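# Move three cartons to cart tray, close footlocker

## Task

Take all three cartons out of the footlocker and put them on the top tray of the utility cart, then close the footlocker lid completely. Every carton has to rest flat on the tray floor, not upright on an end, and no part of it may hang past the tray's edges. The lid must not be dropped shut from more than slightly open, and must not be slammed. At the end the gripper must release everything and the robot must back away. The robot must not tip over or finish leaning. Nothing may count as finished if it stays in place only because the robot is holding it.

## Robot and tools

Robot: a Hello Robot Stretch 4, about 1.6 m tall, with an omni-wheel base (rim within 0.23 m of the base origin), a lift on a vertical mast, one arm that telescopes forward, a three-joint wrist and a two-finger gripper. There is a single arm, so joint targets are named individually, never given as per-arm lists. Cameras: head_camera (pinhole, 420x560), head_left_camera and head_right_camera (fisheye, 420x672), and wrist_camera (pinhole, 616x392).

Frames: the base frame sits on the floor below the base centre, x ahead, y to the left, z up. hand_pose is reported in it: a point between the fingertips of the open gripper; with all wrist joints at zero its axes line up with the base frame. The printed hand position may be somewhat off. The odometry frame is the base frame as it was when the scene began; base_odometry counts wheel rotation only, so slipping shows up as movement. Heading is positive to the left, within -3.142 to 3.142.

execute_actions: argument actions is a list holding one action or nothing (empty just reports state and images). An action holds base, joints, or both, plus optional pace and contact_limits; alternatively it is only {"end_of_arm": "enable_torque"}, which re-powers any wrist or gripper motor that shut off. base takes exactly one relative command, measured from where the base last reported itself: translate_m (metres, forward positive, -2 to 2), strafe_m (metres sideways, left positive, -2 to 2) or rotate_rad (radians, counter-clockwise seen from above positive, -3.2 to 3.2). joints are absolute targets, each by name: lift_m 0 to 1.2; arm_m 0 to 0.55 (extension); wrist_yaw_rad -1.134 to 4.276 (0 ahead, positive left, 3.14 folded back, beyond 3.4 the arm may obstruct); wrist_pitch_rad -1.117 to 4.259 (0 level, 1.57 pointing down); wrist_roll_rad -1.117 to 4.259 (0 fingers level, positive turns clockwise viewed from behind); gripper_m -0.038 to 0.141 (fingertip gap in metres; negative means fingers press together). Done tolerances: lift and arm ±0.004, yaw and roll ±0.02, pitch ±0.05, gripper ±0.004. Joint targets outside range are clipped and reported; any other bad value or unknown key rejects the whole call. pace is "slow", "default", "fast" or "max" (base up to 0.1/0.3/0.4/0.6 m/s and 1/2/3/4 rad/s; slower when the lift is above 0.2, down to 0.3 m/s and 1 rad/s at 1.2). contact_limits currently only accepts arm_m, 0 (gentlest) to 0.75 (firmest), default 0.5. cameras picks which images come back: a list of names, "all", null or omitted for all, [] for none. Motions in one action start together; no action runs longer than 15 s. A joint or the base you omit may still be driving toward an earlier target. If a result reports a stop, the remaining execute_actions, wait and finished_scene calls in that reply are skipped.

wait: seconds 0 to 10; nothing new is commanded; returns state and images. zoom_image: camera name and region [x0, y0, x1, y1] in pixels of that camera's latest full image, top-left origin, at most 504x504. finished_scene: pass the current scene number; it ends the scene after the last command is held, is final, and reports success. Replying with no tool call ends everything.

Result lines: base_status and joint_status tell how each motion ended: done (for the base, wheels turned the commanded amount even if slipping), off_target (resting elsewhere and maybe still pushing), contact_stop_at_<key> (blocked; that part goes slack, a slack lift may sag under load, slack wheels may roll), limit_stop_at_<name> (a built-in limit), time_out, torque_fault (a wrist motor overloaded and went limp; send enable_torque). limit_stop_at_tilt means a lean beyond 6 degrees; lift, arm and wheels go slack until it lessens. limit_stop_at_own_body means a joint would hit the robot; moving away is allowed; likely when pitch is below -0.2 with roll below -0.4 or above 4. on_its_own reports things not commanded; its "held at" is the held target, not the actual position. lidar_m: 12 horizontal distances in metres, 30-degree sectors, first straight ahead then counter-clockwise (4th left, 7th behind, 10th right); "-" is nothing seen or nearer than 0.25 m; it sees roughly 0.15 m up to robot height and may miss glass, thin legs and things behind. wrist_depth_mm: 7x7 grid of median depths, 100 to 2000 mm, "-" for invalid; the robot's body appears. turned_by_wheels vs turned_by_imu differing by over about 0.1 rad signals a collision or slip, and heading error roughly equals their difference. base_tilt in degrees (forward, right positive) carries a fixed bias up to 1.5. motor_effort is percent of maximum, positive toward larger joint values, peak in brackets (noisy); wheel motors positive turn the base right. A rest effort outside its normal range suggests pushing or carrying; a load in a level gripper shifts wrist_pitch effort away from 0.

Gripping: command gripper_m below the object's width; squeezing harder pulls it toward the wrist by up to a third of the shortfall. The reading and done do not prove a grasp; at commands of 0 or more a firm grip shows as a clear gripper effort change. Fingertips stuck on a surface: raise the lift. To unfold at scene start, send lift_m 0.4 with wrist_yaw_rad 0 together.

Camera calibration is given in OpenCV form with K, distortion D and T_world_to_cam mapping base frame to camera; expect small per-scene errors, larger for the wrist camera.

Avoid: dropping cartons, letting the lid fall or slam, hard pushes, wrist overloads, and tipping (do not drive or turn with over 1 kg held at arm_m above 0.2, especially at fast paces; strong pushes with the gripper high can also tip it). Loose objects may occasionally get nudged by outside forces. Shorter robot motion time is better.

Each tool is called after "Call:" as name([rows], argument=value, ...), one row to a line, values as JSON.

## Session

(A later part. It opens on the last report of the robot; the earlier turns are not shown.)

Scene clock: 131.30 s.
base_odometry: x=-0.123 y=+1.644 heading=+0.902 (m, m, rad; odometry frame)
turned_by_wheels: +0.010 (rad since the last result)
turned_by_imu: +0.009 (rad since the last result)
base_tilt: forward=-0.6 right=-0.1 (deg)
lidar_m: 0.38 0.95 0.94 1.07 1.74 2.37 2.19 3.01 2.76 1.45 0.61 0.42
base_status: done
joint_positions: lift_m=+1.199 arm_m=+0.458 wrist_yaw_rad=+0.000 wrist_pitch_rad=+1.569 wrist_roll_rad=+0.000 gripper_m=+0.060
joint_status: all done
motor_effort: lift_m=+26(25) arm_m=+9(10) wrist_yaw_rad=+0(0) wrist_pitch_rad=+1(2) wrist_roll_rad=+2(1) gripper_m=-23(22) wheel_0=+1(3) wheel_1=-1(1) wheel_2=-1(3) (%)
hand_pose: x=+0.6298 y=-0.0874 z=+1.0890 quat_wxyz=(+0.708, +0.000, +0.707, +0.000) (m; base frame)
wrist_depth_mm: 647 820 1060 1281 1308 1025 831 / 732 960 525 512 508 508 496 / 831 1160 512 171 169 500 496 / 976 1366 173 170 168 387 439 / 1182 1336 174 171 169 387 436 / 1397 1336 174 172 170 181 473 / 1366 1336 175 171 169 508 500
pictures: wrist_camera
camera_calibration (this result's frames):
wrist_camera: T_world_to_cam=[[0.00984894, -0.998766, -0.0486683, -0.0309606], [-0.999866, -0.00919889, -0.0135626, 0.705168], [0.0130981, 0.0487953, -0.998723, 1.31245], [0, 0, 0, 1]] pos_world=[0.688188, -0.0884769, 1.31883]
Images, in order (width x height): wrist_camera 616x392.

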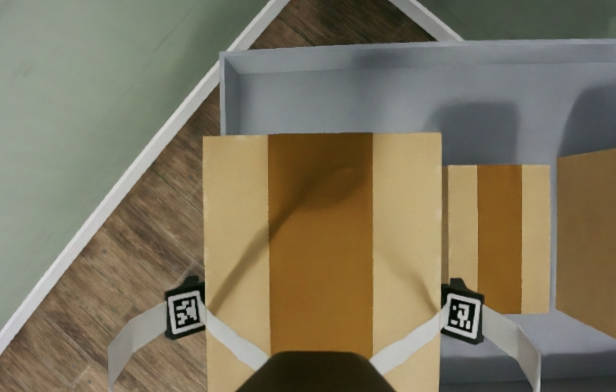

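Call:
execute_actions([
  {"joints":{"lift_m":0.985}},
], cameras=[])

Call:
execute_actions([
  {"joints":{"gripper_m":0.141}},
], cameras=[])

Call:
execute_actions([
  {"joints":{"lift_m":1.1},"pace":"fast"},
], cameras=["wrist_camera"])

Call:
execute_actions([
  {"base":{"translate_m":-0.3},"joints":{"arm_m":0.0},"pace":"fast"},
], cameras=[])

Call:
execute_actions([
  {"base":{"rotate_rad":0.09},"joints":{"lift_m":0.7,"gripper_m":0.07,"wrist_pitch_rad":0.9},"pace":"max"},
], cameras=[])

Call:
execute_actions([
  {"base":{"translate_m":-1.842},"pace":"max"},
], cameras=[])

Call:
execute_actions([
  {"base":{"rotate_rad":2.339},"joints":{"lift_m":0.88},"pace":"fast"},
], cameras=[])

Call:
execute_actions([
  {"base":{"translate_m":0.14},"joints":{"arm_m":0.47}},
], cameras=["wrist_camera"])

Scene clock: 133.57 s.
base_odometry: x=-0.123 y=+1.644 heading=+0.902 (m, m, rad; odometry frame)
turned_by_wheels: +0.000 (rad since the last result)
turned_by_imu: -0.001 (rad since the last result)
base_tilt: forward=-0.5 right=-0.1 (deg)
lidar_m: 0.37 0.95 0.95 1.06 1.75 2.37 2.18 3.02 2.76 1.45 0.58 0.43
base_status: not commanded
joint_positions: lift_m=+0.985 arm_m=+0.458 wrist_yaw_rad=+0.000 wrist_pitch_rad=+1.570 wrist_roll_rad=+0.000 gripper_m=+0.060
joint_status: all done
motor_effort: lift_m=+18(25) arm_m=+9(9) wrist_yaw_rad=+1(1) wrist_pitch_rad=+0(1) wrist_roll_rad=+1(2) gripper_m=-23(22) wheel_0=+0(0) wheel_1=-1(1) wheel_2=-1(1) (%)
hand_pose: x=+0.6297 y=-0.0874 z=+0.8749 quat_wxyz=(+0.708, +0.000, +0.707, +0.000) (m; base frame)
wrist_depth_mm: 654 289 306 301 298 296 291 / 723 290 306 301 296 293 290 / 831 287 304 171 168 296 291 / 991 282 174 170 169 294 211 / 1118 1118 174 171 169 294 211 / 1160 1138 175 172 169 180 211 / 1160 272 176 171 170 296 198
pictures: none
No camera images: the call's "cameras" was empty. Leave "cameras" out to get every camera's image.

Scene clock: 135.40 s.
base_odometry: x=-0.123 y=+1.644 heading=+0.902 (m, m, rad; odometry frame)
turned_by_wheels: +0.000 (rad since the last result)
turned_by_imu: -0.001 (rad since the last result)
base_tilt: forward=-0.5 right=-0.1 (deg)
lidar_m: 0.40 0.94 0.95 1.06 1.73 2.37 2.19 3.01 2.76 1.45 0.58 0.42
base_status: not commanded
joint_positions: lift_m=+0.985 arm_m=+0.458 wrist_yaw_rad=+0.000 wrist_pitch_rad=+1.570 wrist_roll_rad=+0.000 gripper_m=+0.141
joint_status: all done
motor_effort: lift_m=+18(18) arm_m=+9(9) wrist_yaw_rad=+1(1) wrist_pitch_rad=-1(5) wrist_roll_rad=+1(1) gripper_m=-3(29) wheel_0=+0(0) wheel_1=-1(1) wheel_2=-1(1) (%)
hand_pose: x=+0.6295 y=-0.0874 z=+0.8749 quat_wxyz=(+0.707, +0.000, +0.707, +0.000) (m; base frame)
wrist_depth_mm: 654 293 307 303 300 296 294 / 732 290 307 304 300 296 293 / 842 289 306 186 183 297 293 / 991 286 188 185 184 297 211 / 1118 1138 188 185 183 278 211 / 1138 1118 188 185 183 206 210 / 1138 1118 188 141 184 298 209
pictures: none
No camera images: the call's "cameras" was empty. Leave "cameras" out to get every camera's image.

Scene clock: 136.63 s.
base_odometry: x=-0.123 y=+1.644 heading=+0.902 (m, m, rad; odometry frame)
turned_by_wheels: +0.000 (rad since the last result)
turned_by_imu: +0.000 (rad since the last result)
base_tilt: forward=-0.5 right=-0.1 (deg)
lidar_m: 0.39 0.95 0.95 1.08 1.75 2.39 2.19 3.00 2.78 1.44 0.56 0.42
base_status: not commanded
joint_positions: lift_m=+1.100 arm_m=+0.458 wrist_yaw_rad=+0.000 wrist_pitch_rad=+1.570 wrist_roll_rad=+0.000 gripper_m=+0.141
joint_status: all done
motor_effort: lift_m=+24(26) arm_m=+9(9) wrist_yaw_rad=+1(1) wrist_pitch_rad=-1(2) wrist_roll_rad=+1(1) gripper_m=+0(0) wheel_0=+0(0) wheel_1=-1(1) wheel_2=-1(1) (%)
hand_pose: x=+0.6296 y=-0.0874 z=+0.9894 quat_wxyz=(+0.707, +0.000, +0.707, +0.000) (m; base frame)
wrist_depth_mm: 647 820 402 407 379 397 394 / 715 946 418 418 413 404 404 / 842 1118 421 418 415 407 402 / 976 1205 427 297 413 298 289 / 1160 1229 418 300 415 300 290 / 1255 1255 301 298 296 206 290 / 1281 1255 424 142 413 410 404
pictures: wrist_camera
camera_calibration (this result's frames):
wrist_camera: T_world_to_cam=[[0.00947678, -0.99877, -0.0486751, -0.0355672], [-0.999878, -0.00886094, -0.0128523, 0.702927], [0.0124052, 0.0487909, -0.998732, 1.21338], [0, 0, 0, 1]] pos_world=[0.688126, -0.0884968, 1.21914]
Images, in order (width x height): wrist_camera 616x392.

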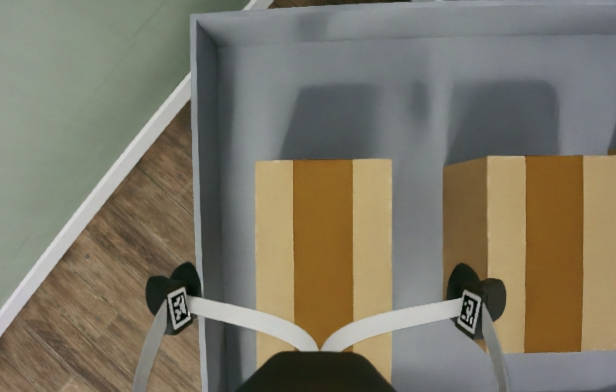

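Scene clock: 139.00 s.
base_odometry: x=-0.309 y=+1.408 heading=+0.902 (m, m, rad; odometry frame)
turned_by_wheels: +0.000 (rad since the last result)
turned_by_imu: -0.001 (rad since the last result)
base_tilt: forward=-0.6 right=-0.1 (deg)
lidar_m: 0.70 1.14 1.15 1.30 2.11 1.95 1.89 2.80 2.79 1.79 1.42 0.73
base_status: done
joint_positions: lift_m=+1.100 arm_m=+0.002 wrist_yaw_rad=+0.000 wrist_pitch_rad=+1.570 wrist_roll_rad=+0.000 gripper_m=+0.141
joint_status: all done
motor_effort: lift_m=+24(24) arm_m=-9(7) wrist_yaw_rad=+2(1) wrist_pitch_rad=-2(2) wrist_roll_rad=+1(2) gripper_m=+0(1) wheel_0=-2(7) wheel_1=-1(10) wheel_2=-1(11) (%)
hand_pose: x=+0.1726 y=-0.0874 z=+0.9894 quat_wxyz=(+0.707, +0.000, +0.707, +0.000) (m; base frame)
wrist_depth_mm: 1205 1255 1229 1078 1060 1205 1182 / 1255 1205 1205 1229 1205 1182 1160 / 1281 1255 1229 1229 1182 1205 1182 / 1281 1255 1255 1229 1182 1182 1182 / 1255 1229 1229 991 1205 1182 1182 / 1281 1229 1008 1025 1182 206 1182 / 1281 1255 1229 142 1205 1182 1182
pictures: none
No camera images: the call's "cameras" was empty. Leave "cameras" out to get every camera's image.

Scene clock: 140.73 s.
base_odometry: x=-0.309 y=+1.408 heading=+0.991 (m, m, rad; odometry frame)
turned_by_wheels: +0.090 (rad since the last result)
turned_by_imu: +0.090 (rad since the last result)
base_tilt: forward=-0.6 right=-0.2 (deg)
lidar_m: 0.68 1.15 1.14 1.37 2.27 1.89 2.01 2.79 2.78 1.69 0.93 0.70
base_status: done
joint_positions: lift_m=+0.700 arm_m=+0.001 wrist_yaw_rad=+0.000 wrist_pitch_rad=+0.901 wrist_roll_rad=+0.000 gripper_m=+0.070
joint_status: all done
motor_effort: lift_m=+17(21) arm_m=-9(9) wrist_yaw_rad=+1(3) wrist_pitch_rad=-5(8) wrist_roll_rad=+1(1) gripper_m=-1(2) wheel_0=-2(7) wheel_1=-2(5) wheel_2=-2(6) (%)
hand_pose: x=+0.3514 y=-0.0874 z=+0.6522 quat_wxyz=(+0.900, +0.000, +0.436, +0.000) (m; base frame)
wrist_depth_mm: 854 991 1138 778 768 741 732 / 917 1042 1255 654 634 627 627 / 976 1160 1255 976 960 574 559 / 1042 1138 1118 946 891 891 866 / 1008 1008 991 946 904 904 891 / 917 904 195 891 192 878 854 / 854 809 820 141 798 768 778
pictures: none
No camera images: the call's "cameras" was empty. Leave "cameras" out to get every camera's image.

Scene clock: 146.30 s.
base_odometry: x=-1.318 y=-0.133 heading=+0.991 (m, m, rad; odometry frame)
turned_by_wheels: +0.000 (rad since the last result)
turned_by_imu: -0.003 (rad since the last result)
base_tilt: forward=-0.6 right=-0.1 (deg)
lidar_m: 2.53 2.48 1.96 0.47 0.40 0.40 0.50 2.18 1.83 1.74 2.71 2.59
base_status: done
joint_positions: lift_m=+0.700 arm_m=+0.001 wrist_yaw_rad=+0.000 wrist_pitch_rad=+0.901 wrist_roll_rad=+0.000 gripper_m=+0.070
joint_status: not commanded
motor_effort: lift_m=+19(19) arm_m=-8(8) wrist_yaw_rad=+2(2) wrist_pitch_rad=-5(5) wrist_roll_rad=+1(1) gripper_m=-4(2) wheel_0=+0(7) wheel_1=+0(7) wheel_2=-1(11) (%)
hand_pose: x=+0.3514 y=-0.0874 z=+0.6521 quat_wxyz=(+0.900, +0.000, +0.436, +0.000) (m; base frame)
wrist_depth_mm: 1808 1756 1756 1756 1618 1618 1618 / 1537 1537 1499 1430 1397 1397 1366 / 1308 1281 1255 1229 1229 1205 1182 / 1138 1138 1138 1098 1078 1098 1042 / 1042 1025 1025 991 976 976 960 / 904 917 195 878 192 854 878 / 854 820 820 140 809 778 778
pictures: none
No camera images: the call's "cameras" was empty. Leave "cameras" out to get every camera's image.

Scene clock: 148.53 s.
base_odometry: x=-1.318 y=-0.133 heading=-2.953 (m, m, rad; odometry frame)
turned_by_wheels: +2.339 (rad since the last result)
turned_by_imu: +2.364 (rad since the last result)
base_tilt: forward=-0.6 right=-0.1 (deg)
lidar_m: 0.39 0.43 1.47 2.25 1.73 2.13 2.73 2.51 2.54 2.49 0.60 0.42
base_status: done
joint_positions: lift_m=+0.880 arm_m=+0.001 wrist_yaw_rad=+0.000 wrist_pitch_rad=+0.901 wrist_roll_rad=+0.000 gripper_m=+0.070
joint_status: all done
motor_effort: lift_m=+24(27) arm_m=-8(8) wrist_yaw_rad=+0(1) wrist_pitch_rad=-4(5) wrist_roll_rad=+0(1) gripper_m=-3(3) wheel_0=-1(7) wheel_1=+0(7) wheel_2=+1(7) (%)
hand_pose: x=+0.3515 y=-0.0874 z=+0.8317 quat_wxyz=(+0.900, +0.000, +0.436, +0.000) (m; base frame)
wrist_depth_mm: 831 768 723 732 715 715 778 / 917 891 798 788 788 778 878 / 1060 1060 878 878 878 878 1025 / 1255 1281 960 976 960 1025 1160 / 1229 1205 1138 1138 1118 976 1138 / 1118 1042 195 1060 193 842 1042 / 1042 788 750 141 798 676 946
pictures: none
No camera images: the call's "cameras" was empty. Leave "cameras" out to get every camera's image.

Scene clock: 151.00 s.
base_odometry: x=-1.456 y=-0.159 heading=-2.952 (m, m, rad; odometry frame)
turned_by_wheels: +0.000 (rad since the last result)
turned_by_imu: +0.000 (rad since the last result)
base_tilt: forward=-0.5 right=-0.1 (deg)
lidar_m: 0.27 0.31 0.41 2.26 1.80 2.13 2.87 2.63 2.57 2.49 0.38 0.27
base_status: done
joint_positions: lift_m=+0.880 arm_m=+0.468 wrist_yaw_rad=+0.000 wrist_pitch_rad=+0.901 wrist_roll_rad=+0.000 gripper_m=+0.070
joint_status: all done
motor_effort: lift_m=+24(24) arm_m=+9(8) wrist_yaw_rad=+0(2) wrist_pitch_rad=-5(5) wrist_roll_rad=+1(1) gripper_m=-4(2) wheel_0=+1(9) wheel_1=+2(6) wheel_2=+2(10) (%)
hand_pose: x=+0.8184 y=-0.0874 z=+0.8317 quat_wxyz=(+0.900, +0.000, +0.436, +0.000) (m; base frame)
wrist_depth_mm: 175 173 169 169 167 167 167 / 196 196 195 194 191 188 186 / 229 229 226 224 223 218 218 / 279 274 272 266 265 262 259 / 332 327 324 303 314 310 306 / 325 319 195 306 193 298 297 / 377 364 368 140 345 342 343
pictures: wrist_camera
camera_calibration (this result's frames):
wrist_camera: T_world_to_cam=[[0.0376893, -0.998766, -0.0323526, -0.0816732], [-0.77642, -0.00888664, -0.630153, 1.22026], [0.629088, 0.0488692, -0.775797, 0.363464], [0, 0, 0, 1]] pos_world=[0.721858, -0.0884906, 1.04828]
Images, in order (width x height): wrist_camera 616x392.

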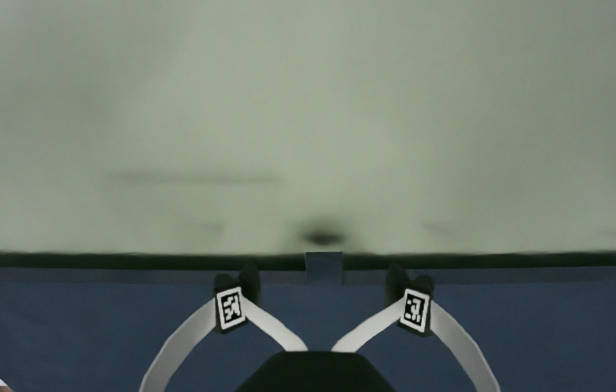

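Call:
execute_actions([
  {"joints":{"arm_m":0.512,"lift_m":0.834},"pace":"slow"},
], cameras=["wrist_camera"])

Call:
execute_actions([
  {"joints":{"gripper_m":-0.01}},
], cameras=["wrist_camera"])

Scene clock: 152.67 s.
base_odometry: x=-1.456 y=-0.159 heading=-2.953 (m, m, rad; odometry frame)
turned_by_wheels: +0.000 (rad since the last result)
turned_by_imu: -0.001 (rad since the last result)
base_tilt: forward=-0.6 right=-0.2 (deg)
lidar_m: 0.26 0.30 0.39 2.24 1.81 2.12 2.87 2.62 2.58 2.48 0.41 0.27
base_status: not commanded
joint_positions: lift_m=+0.835 arm_m=+0.510 wrist_yaw_rad=-0.003 wrist_pitch_rad=+0.901 wrist_roll_rad=+0.000 gripper_m=+0.070
joint_status: all done
motor_effort: lift_m=+11(23) arm_m=+11(11) wrist_yaw_rad=+10(9) wrist_pitch_rad=-4(5) wrist_roll_rad=+1(1) gripper_m=-2(2) wheel_0=+2(1) wheel_1=+2(2) wheel_2=+0(2) (%)
hand_pose: x=+0.8599 y=-0.0879 z=+0.7868 quat_wxyz=(+0.900, +0.000, +0.435, -0.001) (m; base frame)
wrist_depth_mm: 131 129 128 126 125 126 - / 146 146 145 145 143 142 140 / 172 171 170 168 166 164 163 / 208 204 202 201 198 196 195 / 260 256 250 237 244 241 240 / 259 257 201 246 196 240 239 / 296 286 289 139 273 267 273
pictures: wrist_camera
camera_calibration (this result's frames):
wrist_camera: T_world_to_cam=[[0.0349908, -0.998864, -0.0323416, -0.0828704], [-0.776257, -0.006782, -0.63038, 1.22438], [0.629445, 0.0471629, -0.775612, 0.301965], [0, 0, 0, 1]] pos_world=[0.763261, -0.0887141, 1.00335]
Images, in order (width x height): wrist_camera 616x392.

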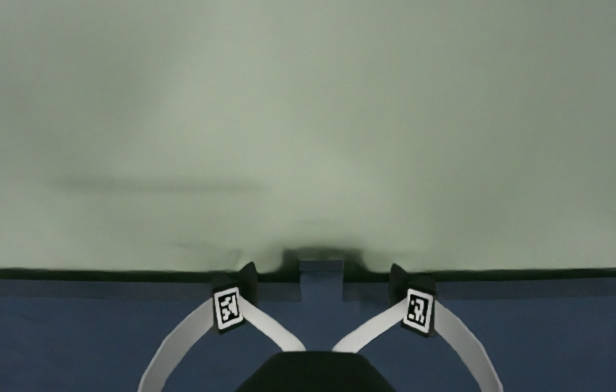

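Scene clock: 154.23 s.
base_odometry: x=-1.456 y=-0.159 heading=-2.953 (m, m, rad; odometry frame)
turned_by_wheels: +0.000 (rad since the last result)
turned_by_imu: -0.001 (rad since the last result)
base_tilt: forward=-0.6 right=-0.1 (deg)
lidar_m: 0.27 0.28 0.38 2.24 1.80 2.12 2.85 2.62 2.58 2.49 0.37 0.26
base_status: not commanded
joint_positions: lift_m=+0.834 arm_m=+0.511 wrist_yaw_rad=+0.000 wrist_pitch_rad=+0.905 wrist_roll_rad=+0.000 gripper_m=-0.009
joint_status: all done
motor_effort: lift_m=+18(18) arm_m=+8(11) wrist_yaw_rad=+1(9) wrist_pitch_rad=-14(14) wrist_roll_rad=+1(1) gripper_m=-19(18) wheel_0=+0(1) wheel_1=+1(2) wheel_2=+0(1) (%)
hand_pose: x=+0.8597 y=-0.0874 z=+0.7856 quat_wxyz=(+0.899, +0.000, +0.437, +0.000) (m; base frame)
wrist_depth_mm: 132 129 127 126 125 126 - / 147 147 146 145 144 142 140 / 173 172 171 169 167 165 164 / 209 206 205 202 200 196 195 / 266 260 255 251 247 243 244 / 237 235 184 206 184 224 221 / 258 239 251 141 236 189 236
pictures: wrist_camera
camera_calibration (this result's frames):
wrist_camera: T_world_to_cam=[[0.037725, -0.99876, -0.0324834, -0.0846229], [-0.778561, -0.0089989, -0.627504, 1.22304], [0.626434, 0.0489629, -0.777935, 0.305671], [0, 0, 0, 1]] pos_world=[0.763917, -0.0884785, 1.0025]
Images, in order (width x height): wrist_camera 616x392.

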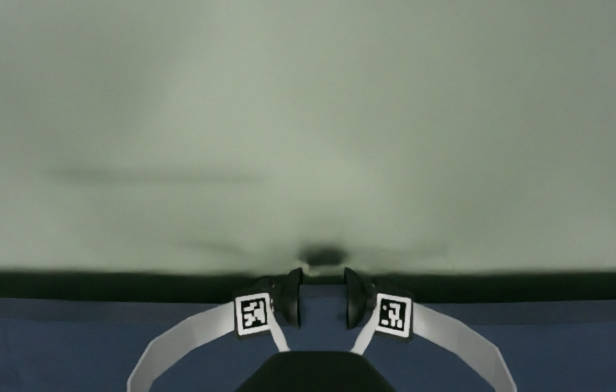

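Call:
execute_actions([
  {"joints":{"arm_m":0.389,"lift_m":0.848},"pace":"slow"},
], cameras=[])

Call:
execute_actions([
  {"joints":{"arm_m":0.328,"lift_m":0.844},"pace":"slow"},
], cameras=[])

Call:
execute_actions([
  {"joints":{"arm_m":0.268,"lift_m":0.832},"pace":"slow"},
], cameras=["wrist_camera"])

Call:
execute_actions([
  {"joints":{"arm_m":0.21,"lift_m":0.813},"pace":"slow"},
], cameras=[])

Call:
execute_actions([
  {"joints":{"arm_m":0.156,"lift_m":0.786},"pace":"slow"},
], cameras=["wrist_camera"])

Scene clock: 156.93 s.
base_odometry: x=-1.456 y=-0.159 heading=-2.953 (m, m, rad; odometry frame)
turned_by_wheels: +0.000 (rad since the last result)
turned_by_imu: -0.001 (rad since the last result)
base_tilt: forward=-0.6 right=-0.1 (deg)
lidar_m: 0.27 0.28 0.40 2.25 1.82 2.11 2.86 2.63 2.56 2.49 0.40 0.27
base_status: not commanded
joint_positions: lift_m=+0.848 arm_m=+0.391 wrist_yaw_rad=+0.000 wrist_pitch_rad=+0.901 wrist_roll_rad=+0.000 gripper_m=-0.009
joint_status: all done
motor_effort: lift_m=+26(33) arm_m=-9(12) wrist_yaw_rad=+1(4) wrist_pitch_rad=-5(47) wrist_roll_rad=+1(1) gripper_m=-20(22) wheel_0=+0(0) wheel_1=+1(1) wheel_2=+0(1) (%)
hand_pose: x=+0.7406 y=-0.0874 z=+0.7995 quat_wxyz=(+0.900, +0.000, +0.436, +0.000) (m; base frame)
wrist_depth_mm: 258 255 251 249 247 246 248 / 290 287 289 285 281 279 274 / 338 338 336 329 329 324 319 / 413 404 399 399 387 384 379 / 512 508 496 488 484 477 473 / 244 240 185 206 183 225 225 / 325 277 319 139 278 204 294
pictures: none
No camera images: the call's "cameras" was empty. Leave "cameras" out to get every camera's image.

Scene clock: 158.77 s.
base_odometry: x=-1.456 y=-0.159 heading=-2.953 (m, m, rad; odometry frame)
turned_by_wheels: +0.000 (rad since the last result)
turned_by_imu: -0.001 (rad since the last result)
base_tilt: forward=-0.5 right=-0.1 (deg)
lidar_m: 0.26 0.29 0.41 2.25 1.80 2.10 2.86 2.63 2.57 2.48 0.39 0.26
base_status: not commanded
joint_positions: lift_m=+0.844 arm_m=+0.330 wrist_yaw_rad=+0.000 wrist_pitch_rad=+0.903 wrist_roll_rad=+0.000 gripper_m=-0.009
joint_status: all done
motor_effort: lift_m=+17(25) arm_m=-9(12) wrist_yaw_rad=+1(0) wrist_pitch_rad=-9(8) wrist_roll_rad=+1(1) gripper_m=-16(18) wheel_0=+1(1) wheel_1=+1(1) wheel_2=+0(0) (%)
hand_pose: x=+0.6792 y=-0.0874 z=+0.7961 quat_wxyz=(+0.900, +0.000, +0.436, +0.000) (m; base frame)
wrist_depth_mm: 322 320 314 314 310 309 307 / 362 362 357 357 351 349 343 / 427 427 421 413 413 410 404 / 517 508 500 500 492 484 477 / 654 640 627 621 603 603 603 / 254 241 185 204 183 225 245 / 946 353 525 139 382 232 521
pictures: none
No camera images: the call's "cameras" was empty. Leave "cameras" out to get every camera's image.

Scene clock: 160.60 s.
base_odometry: x=-1.456 y=-0.159 heading=-2.953 (m, m, rad; odometry frame)
turned_by_wheels: +0.000 (rad since the last result)
turned_by_imu: -0.001 (rad since the last result)
base_tilt: forward=-0.5 right=-0.1 (deg)
lidar_m: 0.26 0.27 0.40 2.25 1.81 2.12 2.87 2.62 2.61 2.49 0.38 0.26
base_status: not commanded
joint_positions: lift_m=+0.832 arm_m=+0.270 wrist_yaw_rad=+0.000 wrist_pitch_rad=+0.904 wrist_roll_rad=+0.000 gripper_m=-0.009
joint_status: all done
motor_effort: lift_m=+18(18) arm_m=-9(10) wrist_yaw_rad=+1(4) wrist_pitch_rad=-11(22) wrist_roll_rad=+1(1) gripper_m=-20(20) wheel_0=+0(0) wheel_1=+2(1) wheel_2=+0(0) (%)
hand_pose: x=+0.6191 y=-0.0874 z=+0.7838 quat_wxyz=(+0.900, +0.000, +0.437, +0.000) (m; base frame)
wrist_depth_mm: 387 382 377 373 373 370 364 / 436 436 433 430 424 418 415 / 508 508 504 500 496 488 484 / 615 609 603 591 591 585 580 / 778 768 759 723 723 723 715 / 362 290 185 229 184 228 455 / 960 661 798 140 715 397 668
pictures: wrist_camera
camera_calibration (this result's frames):
wrist_camera: T_world_to_cam=[[0.0375935, -0.998766, -0.0324449, -0.0755822], [-0.77791, -0.0088698, -0.628313, 1.03479], [0.62725, 0.0488597, -0.777284, 0.453985], [0, 0, 0, 1]] pos_world=[0.523053, -0.0884922, 1.00059]
Images, in order (width x height): wrist_camera 616x392.

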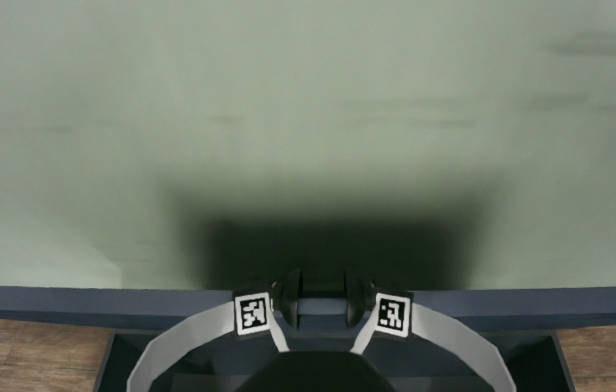

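Scene clock: 162.40 s.
base_odometry: x=-1.456 y=-0.159 heading=-2.953 (m, m, rad; odometry frame)
turned_by_wheels: +0.000 (rad since the last result)
turned_by_imu: -0.001 (rad since the last result)
base_tilt: forward=-0.5 right=-0.1 (deg)
lidar_m: 0.27 0.27 0.39 2.26 1.81 2.12 2.86 2.63 2.59 2.48 0.38 0.26
base_status: not commanded
joint_positions: lift_m=+0.813 arm_m=+0.212 wrist_yaw_rad=+0.001 wrist_pitch_rad=+0.904 wrist_roll_rad=+0.000 gripper_m=-0.009
joint_status: all done
motor_effort: lift_m=+19(19) arm_m=-10(8) wrist_yaw_rad=-2(7) wrist_pitch_rad=-14(25) wrist_roll_rad=+1(1) gripper_m=-19(20) wheel_0=+0(0) wheel_1=+1(1) wheel_2=+0(0) (%)
hand_pose: x=+0.5610 y=-0.0873 z=+0.7645 quat_wxyz=(+0.899, +0.000, +0.437, +0.000) (m; base frame)
wrist_depth_mm: 449 445 439 436 427 430 424 / 500 508 500 500 496 484 480 / 585 585 580 580 569 564 554 / 723 707 707 699 683 676 668 / 917 904 878 866 854 831 831 / 306 492 186 204 185 227 480 / 931 627 891 142 854 433 640
pictures: none
No camera images: the call's "cameras" was empty. Leave "cameras" out to get every camera's image.

Scene clock: 164.17 s.
base_odometry: x=-1.456 y=-0.159 heading=-2.953 (m, m, rad; odometry frame)
turned_by_wheels: +0.000 (rad since the last result)
turned_by_imu: -0.001 (rad since the last result)
base_tilt: forward=-0.6 right=-0.1 (deg)
lidar_m: 0.27 0.29 0.40 2.25 1.81 2.13 2.85 2.63 2.58 2.49 0.37 0.30
base_status: not commanded
joint_positions: lift_m=+0.786 arm_m=+0.158 wrist_yaw_rad=+0.001 wrist_pitch_rad=+0.904 wrist_roll_rad=+0.000 gripper_m=-0.009
joint_status: all done
motor_effort: lift_m=+20(20) arm_m=-10(16) wrist_yaw_rad=-2(14) wrist_pitch_rad=-13(14) wrist_roll_rad=+1(1) gripper_m=-19(23) wheel_0=+1(1) wheel_1=+1(1) wheel_2=-1(2) (%)
hand_pose: x=+0.5071 y=-0.0873 z=+0.7375 quat_wxyz=(+0.900, +0.000, +0.437, +0.000) (m; base frame)
wrist_depth_mm: 508 504 488 492 484 488 484 / 569 569 559 569 559 549 539 / 668 661 654 654 647 627 634 / 820 820 788 778 759 768 750 / 946 904 891 891 866 640 854 / 251 257 186 214 184 228 407 / 917 621 891 143 854 433 627
pictures: wrist_camera
camera_calibration (this result's frames):
wrist_camera: T_world_to_cam=[[0.0384079, -0.998735, -0.0324683, -0.0731202], [-0.778296, -0.00952031, -0.627825, 0.918431], [0.626721, 0.0493834, -0.777677, 0.488814], [0, 0, 0, 1]] pos_world=[0.41127, -0.0884232, 0.95438]
Images, in order (width x height): wrist_camera 616x392.

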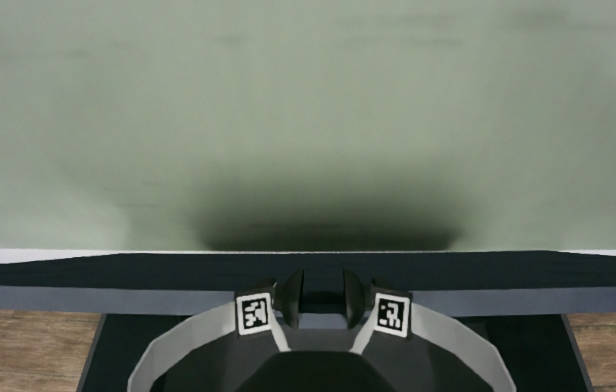

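Call:
execute_actions([
  {"joints":{"gripper_m":-0.03}},
], cameras=[])

Call:
execute_actions([
  {"joints":{"arm_m":0.105,"lift_m":0.744},"pace":"slow"},
], cameras=["wrist_camera"])

Call:
execute_actions([
  {"joints":{"arm_m":0.063,"lift_m":0.707},"pace":"slow"},
], cameras=["wrist_camera"])

Scene clock: 165.20 s.
base_odometry: x=-1.456 y=-0.159 heading=-2.953 (m, m, rad; odometry frame)
turned_by_wheels: +0.000 (rad since the last result)
turned_by_imu: +0.000 (rad since the last result)
base_tilt: forward=-0.5 right=-0.1 (deg)
lidar_m: 0.27 0.30 0.39 2.25 1.81 2.09 2.87 2.64 2.58 2.49 0.38 0.26
base_status: not commanded
joint_positions: lift_m=+0.786 arm_m=+0.158 wrist_yaw_rad=+0.002 wrist_pitch_rad=+0.905 wrist_roll_rad=+0.000 gripper_m=-0.029
joint_status: all done
motor_effort: lift_m=+23(23) arm_m=-10(10) wrist_yaw_rad=-7(7) wrist_pitch_rad=-17(16) wrist_roll_rad=+1(1) gripper_m=-25(24) wheel_0=+1(1) wheel_1=+1(1) wheel_2=+1(2) (%)
hand_pose: x=+0.5070 y=-0.0870 z=+0.7370 quat_wxyz=(+0.899, -0.001, +0.437, +0.001) (m; base frame)
wrist_depth_mm: 508 500 488 492 488 488 484 / 574 564 559 564 559 544 539 / 683 676 661 654 647 640 627 / 820 798 788 778 778 759 759 / 931 931 891 878 878 866 854 / 255 260 182 201 183 223 407 / 931 603 866 878 854 436 634
pictures: none
No camera images: the call's "cameras" was empty. Leave "cameras" out to get every camera's image.

Scene clock: 166.90 s.
base_odometry: x=-1.456 y=-0.159 heading=-2.953 (m, m, rad; odometry frame)
turned_by_wheels: +0.000 (rad since the last result)
turned_by_imu: -0.001 (rad since the last result)
base_tilt: forward=-0.6 right=-0.2 (deg)
lidar_m: 0.28 0.30 0.38 2.24 1.83 2.12 2.86 2.62 2.59 2.49 0.38 0.27
base_status: not commanded
joint_positions: lift_m=+0.744 arm_m=+0.107 wrist_yaw_rad=+0.000 wrist_pitch_rad=+0.904 wrist_roll_rad=+0.000 gripper_m=-0.029
joint_status: all done
motor_effort: lift_m=+18(22) arm_m=-9(11) wrist_yaw_rad=+0(19) wrist_pitch_rad=-13(16) wrist_roll_rad=+1(1) gripper_m=-23(27) wheel_0=+2(2) wheel_1=+1(1) wheel_2=-1(5) (%)
hand_pose: x=+0.4559 y=-0.0874 z=+0.6957 quat_wxyz=(+0.900, +0.000, +0.437, +0.000) (m; base frame)
wrist_depth_mm: 559 554 544 539 544 535 530 / 627 621 627 621 609 609 597 / 750 732 732 715 723 715 699 / 891 891 878 831 820 809 798 / 375 368 368 359 351 342 332 / 249 251 182 204 183 225 535 / 878 597 831 842 820 436 597
pictures: wrist_camera
camera_calibration (this result's frames):
wrist_camera: T_world_to_cam=[[0.0375331, -0.998768, -0.0324692, -0.0722723], [-0.778316, -0.00883902, -0.62781, 0.852357], [0.62675, 0.048835, -0.777689, 0.488301], [0, 0, 0, 1]] pos_world=[0.360073, -0.0884954, 0.912519]
Images, in order (width x height): wrist_camera 616x392.

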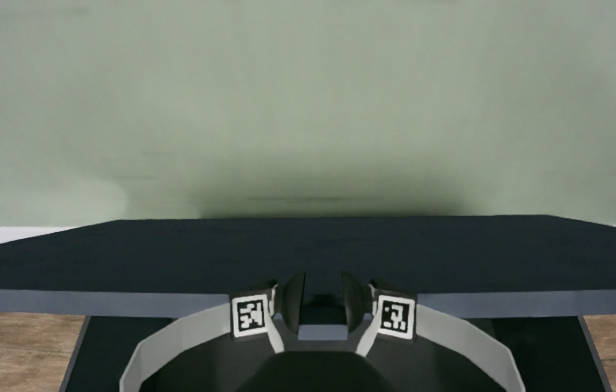

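Scene clock: 168.47 s.
base_odometry: x=-1.456 y=-0.159 heading=-2.952 (m, m, rad; odometry frame)
turned_by_wheels: +0.000 (rad since the last result)
turned_by_imu: +0.000 (rad since the last result)
base_tilt: forward=-0.5 right=-0.1 (deg)
lidar_m: 0.26 0.31 0.39 2.24 1.80 2.11 2.86 2.62 2.57 2.49 0.40 0.28
base_status: not commanded
joint_positions: lift_m=+0.707 arm_m=+0.065 wrist_yaw_rad=+0.003 wrist_pitch_rad=+0.902 wrist_roll_rad=+0.000 gripper_m=-0.029
joint_status: all done
motor_effort: lift_m=+21(22) arm_m=-11(16) wrist_yaw_rad=-6(19) wrist_pitch_rad=-7(24) wrist_roll_rad=+1(1) gripper_m=-26(24) wheel_0=+1(2) wheel_1=+1(2) wheel_2=+2(4) (%)
hand_pose: x=+0.4150 y=-0.0870 z=+0.6587 quat_wxyz=(+0.900, -0.001, +0.436, +0.001) (m; base frame)
wrist_depth_mm: 603 603 591 585 580 580 569 / 683 683 676 676 661 647 647 / 809 798 788 768 768 759 750 / 917 621 597 585 559 544 535 / 320 317 315 310 306 297 291 / 245 246 181 202 183 225 525 / 691 591 788 135 768 152 591
pictures: wrist_camera
camera_calibration (this result's frames):
wrist_camera: T_world_to_cam=[[0.0400447, -0.998673, -0.0323929, -0.0725792], [-0.777006, -0.0107411, -0.629401, 0.797611], [0.628218, 0.0503736, -0.776405, 0.483933], [0, 0, 0, 1]] pos_world=[0.31864, -0.0882931, 0.875395]
Images, in order (width x height): wrist_camera 616x392.

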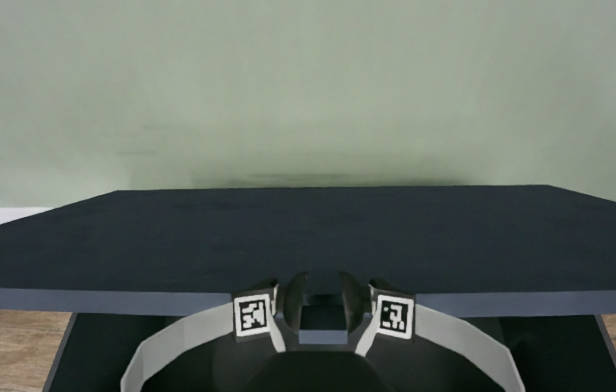

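Call:
execute_actions([
  {"joints":{"arm_m":0.026,"lift_m":0.672,"wrist_pitch_rad":0.8},"pace":"slow"},
], cameras=["wrist_camera"])

Scene clock: 170.17 s.
base_odometry: x=-1.456 y=-0.159 heading=-2.952 (m, m, rad; odometry frame)
turned_by_wheels: +0.000 (rad since the last result)
turned_by_imu: -0.001 (rad since the last result)
base_tilt: forward=-0.5 right=-0.1 (deg)
lidar_m: 0.25 0.29 0.39 2.24 1.81 2.11 2.86 2.60 2.60 2.49 0.37 0.29
base_status: not commanded
joint_positions: lift_m=+0.672 arm_m=+0.028 wrist_yaw_rad=+0.003 wrist_pitch_rad=+0.804 wrist_roll_rad=+0.000 gripper_m=-0.029
joint_status: all done
motor_effort: lift_m=+21(22) arm_m=-11(15) wrist_yaw_rad=-6(16) wrist_pitch_rad=-13(20) wrist_roll_rad=+1(1) gripper_m=-23(26) wheel_0=+1(1) wheel_1=+1(1) wheel_2=+2(3) (%)
hand_pose: x=+0.3993 y=-0.0869 z=+0.6424 quat_wxyz=(+0.920, -0.001, +0.391, +0.001) (m; base frame)
wrist_depth_mm: 615 615 597 585 585 585 580 / 683 683 676 668 654 647 647 / 788 788 768 759 750 723 732 / 904 854 831 820 820 809 798 / 338 336 334 329 322 315 307 / 249 251 182 202 183 224 525 / 564 591 788 135 750 153 603
pictures: wrist_camera
camera_calibration (this result's frames):
wrist_camera: T_world_to_cam=[[0.0430588, -0.998664, -0.02856, -0.0760889], [-0.711607, -0.0105917, -0.702498, 0.795996], [0.701257, 0.0505723, -0.711112, 0.409982], [0, 0, 0, 1]] pos_world=[0.28221, -0.08829, 0.848555]
Images, in order (width x height): wrist_camera 616x392.

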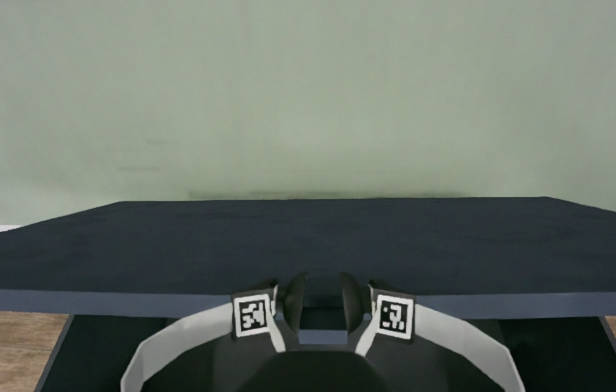

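Call:
execute_actions([
  {"base":{"translate_m":-0.06},"joints":{"lift_m":0.6,"wrist_pitch_rad":0.66},"pace":"slow"},
], cameras=["wrist_camera"])

Call:
execute_actions([
  {"base":{"translate_m":-0.048},"joints":{"lift_m":0.525,"wrist_pitch_rad":0.54},"pace":"slow"},
], cameras=["wrist_camera"])

Scene clock: 172.10 s.
base_odometry: x=-1.397 y=-0.148 heading=-2.953 (m, m, rad; odometry frame)
turned_by_wheels: +0.000 (rad since the last result)
turned_by_imu: -0.001 (rad since the last result)
base_tilt: forward=-0.5 right=-0.1 (deg)
lidar_m: 0.33 0.34 1.37 2.24 1.77 2.12 2.82 2.59 2.58 2.49 0.51 0.36
base_status: done
joint_positions: lift_m=+0.600 arm_m=+0.027 wrist_yaw_rad=+0.003 wrist_pitch_rad=+0.664 wrist_roll_rad=+0.000 gripper_m=-0.029
joint_status: all done
motor_effort: lift_m=+21(21) arm_m=-4(11) wrist_yaw_rad=-6(15) wrist_pitch_rad=-14(22) wrist_roll_rad=+2(1) gripper_m=-22(27) wheel_0=-3(4) wheel_1=-3(3) wheel_2=+4(4) (%)
hand_pose: x=+0.4250 y=-0.0868 z=+0.6004 quat_wxyz=(+0.945, +0.000, +0.326, +0.001) (m; base frame)
wrist_depth_mm: 640 640 627 621 615 609 609 / 699 707 691 683 676 661 661 / 788 788 768 768 750 741 732 / 866 842 809 820 798 798 788 / 349 347 343 336 330 322 315 / 251 251 182 201 182 224 384 / 525 597 788 135 750 153 591
pictures: wrist_camera
camera_calibration (this result's frames):
wrist_camera: T_world_to_cam=[[0.0466163, -0.998656, -0.0226347, -0.083401], [-0.606766, -0.0103087, -0.794813, 0.795644], [0.793512, 0.0507853, -0.606432, 0.260051], [0, 0, 0, 1]] pos_world=[0.280304, -0.0882937, 0.788204]
Images, in order (width x height): wrist_camera 616x392.

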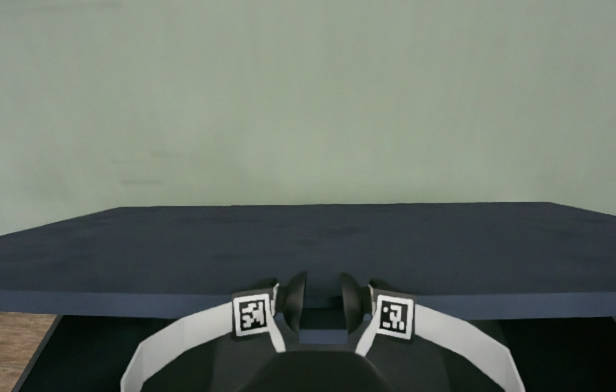

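Scene clock: 173.77 s.
base_odometry: x=-1.350 y=-0.139 heading=-2.953 (m, m, rad; odometry frame)
turned_by_wheels: +0.000 (rad since the last result)
turned_by_imu: -0.001 (rad since the last result)
base_tilt: forward=-0.6 right=-0.2 (deg)
lidar_m: 0.38 0.37 1.42 2.26 1.75 2.12 2.75 2.55 2.59 2.47 0.55 0.39
base_status: done
joint_positions: lift_m=+0.525 arm_m=+0.027 wrist_yaw_rad=+0.002 wrist_pitch_rad=+0.545 wrist_roll_rad=+0.000 gripper_m=-0.029
joint_status: all done
motor_effort: lift_m=+20(20) arm_m=-4(4) wrist_yaw_rad=-5(13) wrist_pitch_rad=-14(26) wrist_roll_rad=+1(1) gripper_m=-26(24) wheel_0=-3(2) wheel_1=-2(4) wheel_2=+5(6) (%)
hand_pose: x=+0.4445 y=-0.0868 z=+0.5538 quat_wxyz=(+0.963, +0.000, +0.269, +0.001) (m; base frame)
wrist_depth_mm: 691 668 661 654 661 640 627 / 732 715 723 707 699 699 683 / 798 788 768 768 750 759 732 / 866 854 820 809 798 798 778 / 349 345 340 334 330 320 312 / 252 252 181 202 182 223 535 / 504 591 788 135 732 153 597
pictures: wrist_camera
camera_calibration (this result's frames):
wrist_camera: T_world_to_cam=[[0.0488292, -0.998659, -0.0172157, -0.0893455], [-0.507698, -0.00997296, -0.861477, 0.763389], [0.86015, 0.0508056, -0.507504, 0.131866], [0, 0, 0, 1]] pos_world=[0.278509, -0.088312, 0.723027]
Images, in order (width x height): wrist_camera 616x392.

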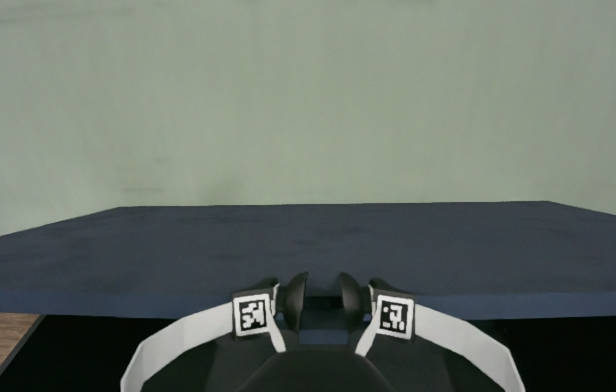

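Holding. Continue.

Call:
execute_actions([
  {"base":{"translate_m":-0.036},"joints":{"lift_m":0.445,"wrist_pitch_rad":0.42},"pace":"slow"},
], cameras=[])

Call:
execute_actions([
  {"base":{"translate_m":-0.027},"joints":{"lift_m":0.361,"wrist_pitch_rad":0.30},"pace":"slow"},
], cameras=[])

Call:
execute_actions([
  {"base":{"translate_m":-0.018},"joints":{"lift_m":0.274,"wrist_pitch_rad":0.18},"pace":"slow"},
], cameras=["wrist_camera"])

Call:
execute_actions([
  {"base":{"translate_m":-0.005},"joints":{"lift_m":0.225,"wrist_pitch_rad":0.1},"pace":"slow"},
], cameras=["wrist_camera"])

Scene clock: 175.47 s.
base_odometry: x=-1.315 y=-0.132 heading=-2.953 (m, m, rad; odometry frame)
turned_by_wheels: +0.000 (rad since the last result)
turned_by_imu: -0.001 (rad since the last result)
base_tilt: forward=-0.6 right=-0.1 (deg)
lidar_m: 0.41 0.43 1.48 2.25 1.75 2.13 2.72 2.53 2.56 2.48 0.61 0.44
base_status: done
joint_positions: lift_m=+0.445 arm_m=+0.027 wrist_yaw_rad=-0.002 wrist_pitch_rad=+0.428 wrist_roll_rad=+0.000 gripper_m=-0.029
joint_status: all done
on_its_own: wrist_pitch_rad is at rest, and its effort (-25) is outside its rest range (-23 to +23)
motor_effort: lift_m=+16(20) arm_m=-4(4) wrist_yaw_rad=+8(9) wrist_pitch_rad=-25(22) wrist_roll_rad=+1(1) gripper_m=-20(23) wheel_0=-1(3) wheel_1=-2(6) wheel_2=-1(10) (%)
hand_pose: x=+0.4598 y=-0.0881 z=+0.5037 quat_wxyz=(+0.977, +0.000, +0.213, -0.001) (m; base frame)
wrist_depth_mm: 715 699 691 699 683 676 668 / 759 750 741 732 715 699 707 / 798 798 798 788 768 768 759 / 866 831 820 809 798 798 778 / 353 349 347 338 330 320 314 / 249 236 182 204 182 224 228 / 504 591 759 154 707 691 591
pictures: none
No camera images: the call's "cameras" was empty. Leave "cameras" out to get every camera's image.

Scene clock: 177.03 s.
base_odometry: x=-1.288 y=-0.127 heading=-2.953 (m, m, rad; odometry frame)
turned_by_wheels: +0.000 (rad since the last result)
turned_by_imu: -0.001 (rad since the last result)
base_tilt: forward=-0.5 right=-0.2 (deg)
lidar_m: 0.43 0.45 1.49 2.25 1.72 2.12 2.69 2.50 2.51 2.46 0.64 0.47
base_status: done
joint_positions: lift_m=+0.361 arm_m=+0.027 wrist_yaw_rad=-0.002 wrist_pitch_rad=+0.309 wrist_roll_rad=+0.000 gripper_m=-0.029
joint_status: all done
on_its_own: wrist_pitch_rad is at rest, and its effort (-27) is outside its rest range (-23 to +23)
motor_effort: lift_m=+17(17) arm_m=-4(4) wrist_yaw_rad=+8(12) wrist_pitch_rad=-27(28) wrist_roll_rad=+1(1) gripper_m=-21(25) wheel_0=-1(5) wheel_1=-2(3) wheel_2=-2(4) (%)
hand_pose: x=+0.4722 y=-0.0881 z=+0.4518 quat_wxyz=(+0.988, +0.000, +0.154, -0.001) (m; base frame)
wrist_depth_mm: 750 741 732 723 707 699 707 / 778 768 759 750 732 732 732 / 820 798 788 788 798 759 750 / 866 842 820 809 798 788 778 / 355 353 349 343 329 322 314 / 240 239 181 206 183 224 229 / 512 591 750 156 699 683 591
pictures: none
No camera images: the call's "cameras" was empty. Leave "cameras" out to get every camera's image.

Scene clock: 178.63 s.
base_odometry: x=-1.271 y=-0.124 heading=-2.954 (m, m, rad; odometry frame)
turned_by_wheels: +0.000 (rad since the last result)
turned_by_imu: -0.001 (rad since the last result)
base_tilt: forward=-0.6 right=-0.1 (deg)
lidar_m: 0.45 0.47 1.53 2.25 1.70 2.12 2.68 2.50 2.51 2.48 0.68 0.46
base_status: done
joint_positions: lift_m=+0.274 arm_m=+0.027 wrist_yaw_rad=+0.000 wrist_pitch_rad=+0.182 wrist_roll_rad=+0.000 gripper_m=-0.030
joint_status: all done
motor_effort: lift_m=+16(19) arm_m=-4(4) wrist_yaw_rad=+3(8) wrist_pitch_rad=-7(30) wrist_roll_rad=+1(1) gripper_m=-14(22) wheel_0=-2(2) wheel_1=-1(2) wheel_2=-1(5) (%)
hand_pose: x=+0.4813 y=-0.0875 z=+0.4003 quat_wxyz=(+0.996, +0.000, +0.091, +0.000) (m; base frame)
wrist_depth_mm: 788 778 768 759 741 741 723 / 809 798 788 768 759 759 741 / 831 820 809 809 788 778 768 / 854 842 831 820 809 778 778 / 452 445 439 430 427 410 404 / 303 303 300 200 183 286 282 / 241 237 234 148 227 221 224
pictures: wrist_camera
camera_calibration (this result's frames):
wrist_camera: T_world_to_cam=[[0.0492139, -0.998788, 0.000387773, -0.101704], [-0.169264, -0.00872287, -0.985532, 0.53673], [0.984341, 0.0484362, -0.169488, -0.172872], [0, 0, 0, 1]] pos_world=[0.266019, -0.0885259, 0.499704]
Images, in order (width x height): wrist_camera 616x392.

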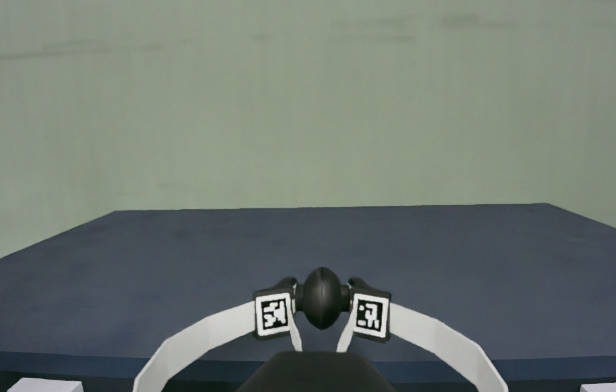

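Scene clock: 179.90 s.
base_odometry: x=-1.266 y=-0.123 heading=-2.954 (m, m, rad; odometry frame)
turned_by_wheels: +0.000 (rad since the last result)
turned_by_imu: -0.001 (rad since the last result)
base_tilt: forward=-0.6 right=-0.1 (deg)
lidar_m: 0.47 0.48 1.54 2.25 1.68 2.13 2.67 2.49 2.51 2.48 0.68 0.49
base_status: done
joint_positions: lift_m=+0.225 arm_m=+0.027 wrist_yaw_rad=+0.000 wrist_pitch_rad=+0.102 wrist_roll_rad=+0.000 gripper_m=-0.030
joint_status: all done
motor_effort: lift_m=+16(16) arm_m=-4(4) wrist_yaw_rad=+1(4) wrist_pitch_rad=-7(10) wrist_roll_rad=+1(1) gripper_m=-19(16) wheel_0=-3(10) wheel_1=-3(2) wheel_2=+2(4) (%)
hand_pose: x=+0.4846 y=-0.0875 z=+0.3741 quat_wxyz=(+0.999, +0.000, +0.051, +0.000) (m; base frame)
wrist_depth_mm: 809 809 788 788 788 768 759 / 831 820 809 798 788 768 759 / 831 831 831 809 798 788 768 / 854 842 831 820 798 798 778 / 413 407 404 394 384 373 362 / 250 252 248 200 181 237 231 / 230 233 229 148 222 218 218
pictures: wrist_camera
camera_calibration (this result's frames):
wrist_camera: T_world_to_cam=[[0.0490889, -0.998785, 0.00434487, -0.103258], [-0.0900253, -0.00875693, -0.995901, 0.476965], [0.994729, 0.0484965, -0.0903458, -0.215172], [0, 0, 0, 1]] pos_world=[0.262046, -0.0885204, 0.456018]
Images, in order (width x height): wrist_camera 616x392.

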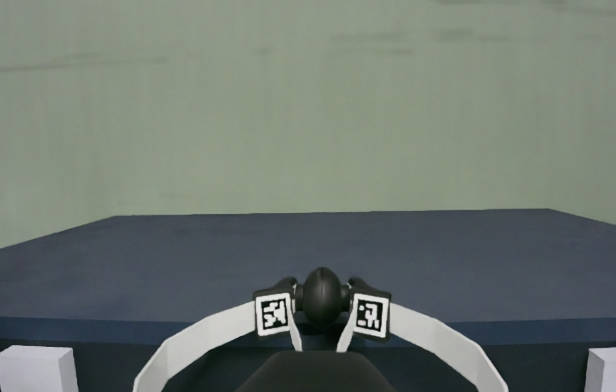

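The lid slipped out of the grip for the last 5–14° and fell shut. I can't undo that, so I'm backing off.

Call:
execute_actions([
  {"base":{"translate_m":-0.3}},
], cameras=[])

Call:
finished_scene(scene=2)

Scene clock: 182.47 s.
base_odometry: x=-0.971 y=-0.067 heading=-2.954 (m, m, rad; odometry frame)
turned_by_wheels: +0.000 (rad since the last result)
turned_by_imu: -0.001 (rad since the last result)
base_tilt: forward=-0.5 right=-0.2 (deg)
lidar_m: 0.76 0.81 1.98 2.25 1.59 2.15 2.36 2.28 2.28 2.48 1.92 0.79
base_status: done
joint_positions: lift_m=+0.225 arm_m=+0.027 wrist_yaw_rad=+0.000 wrist_pitch_rad=+0.102 wrist_roll_rad=+0.000 gripper_m=-0.030
joint_status: not commanded
motor_effort: lift_m=+16(16) arm_m=-4(4) wrist_yaw_rad=+1(2) wrist_pitch_rad=-7(8) wrist_roll_rad=+1(1) gripper_m=-15(17) wheel_0=+0(0) wheel_1=+0(6) wheel_2=+0(10) (%)
hand_pose: x=+0.4846 y=-0.0875 z=+0.3741 quat_wxyz=(+0.999, +0.000, +0.051, +0.000) (m; base frame)
wrist_depth_mm: 1138 1118 1060 1078 1078 1060 1025 / 1118 1118 1098 1098 1098 1060 1060 / 1160 1138 1138 1118 1098 1060 1042 / 1160 1138 1160 946 904 878 1098 / 1205 539 535 525 521 504 508 / 1042 544 539 201 182 521 512 / 798 554 559 148 535 525 525
pictures: none
No camera images: the call's "cameras" was empty. Leave "cameras" out to get every camera's image.

The scene is finished: the task was done.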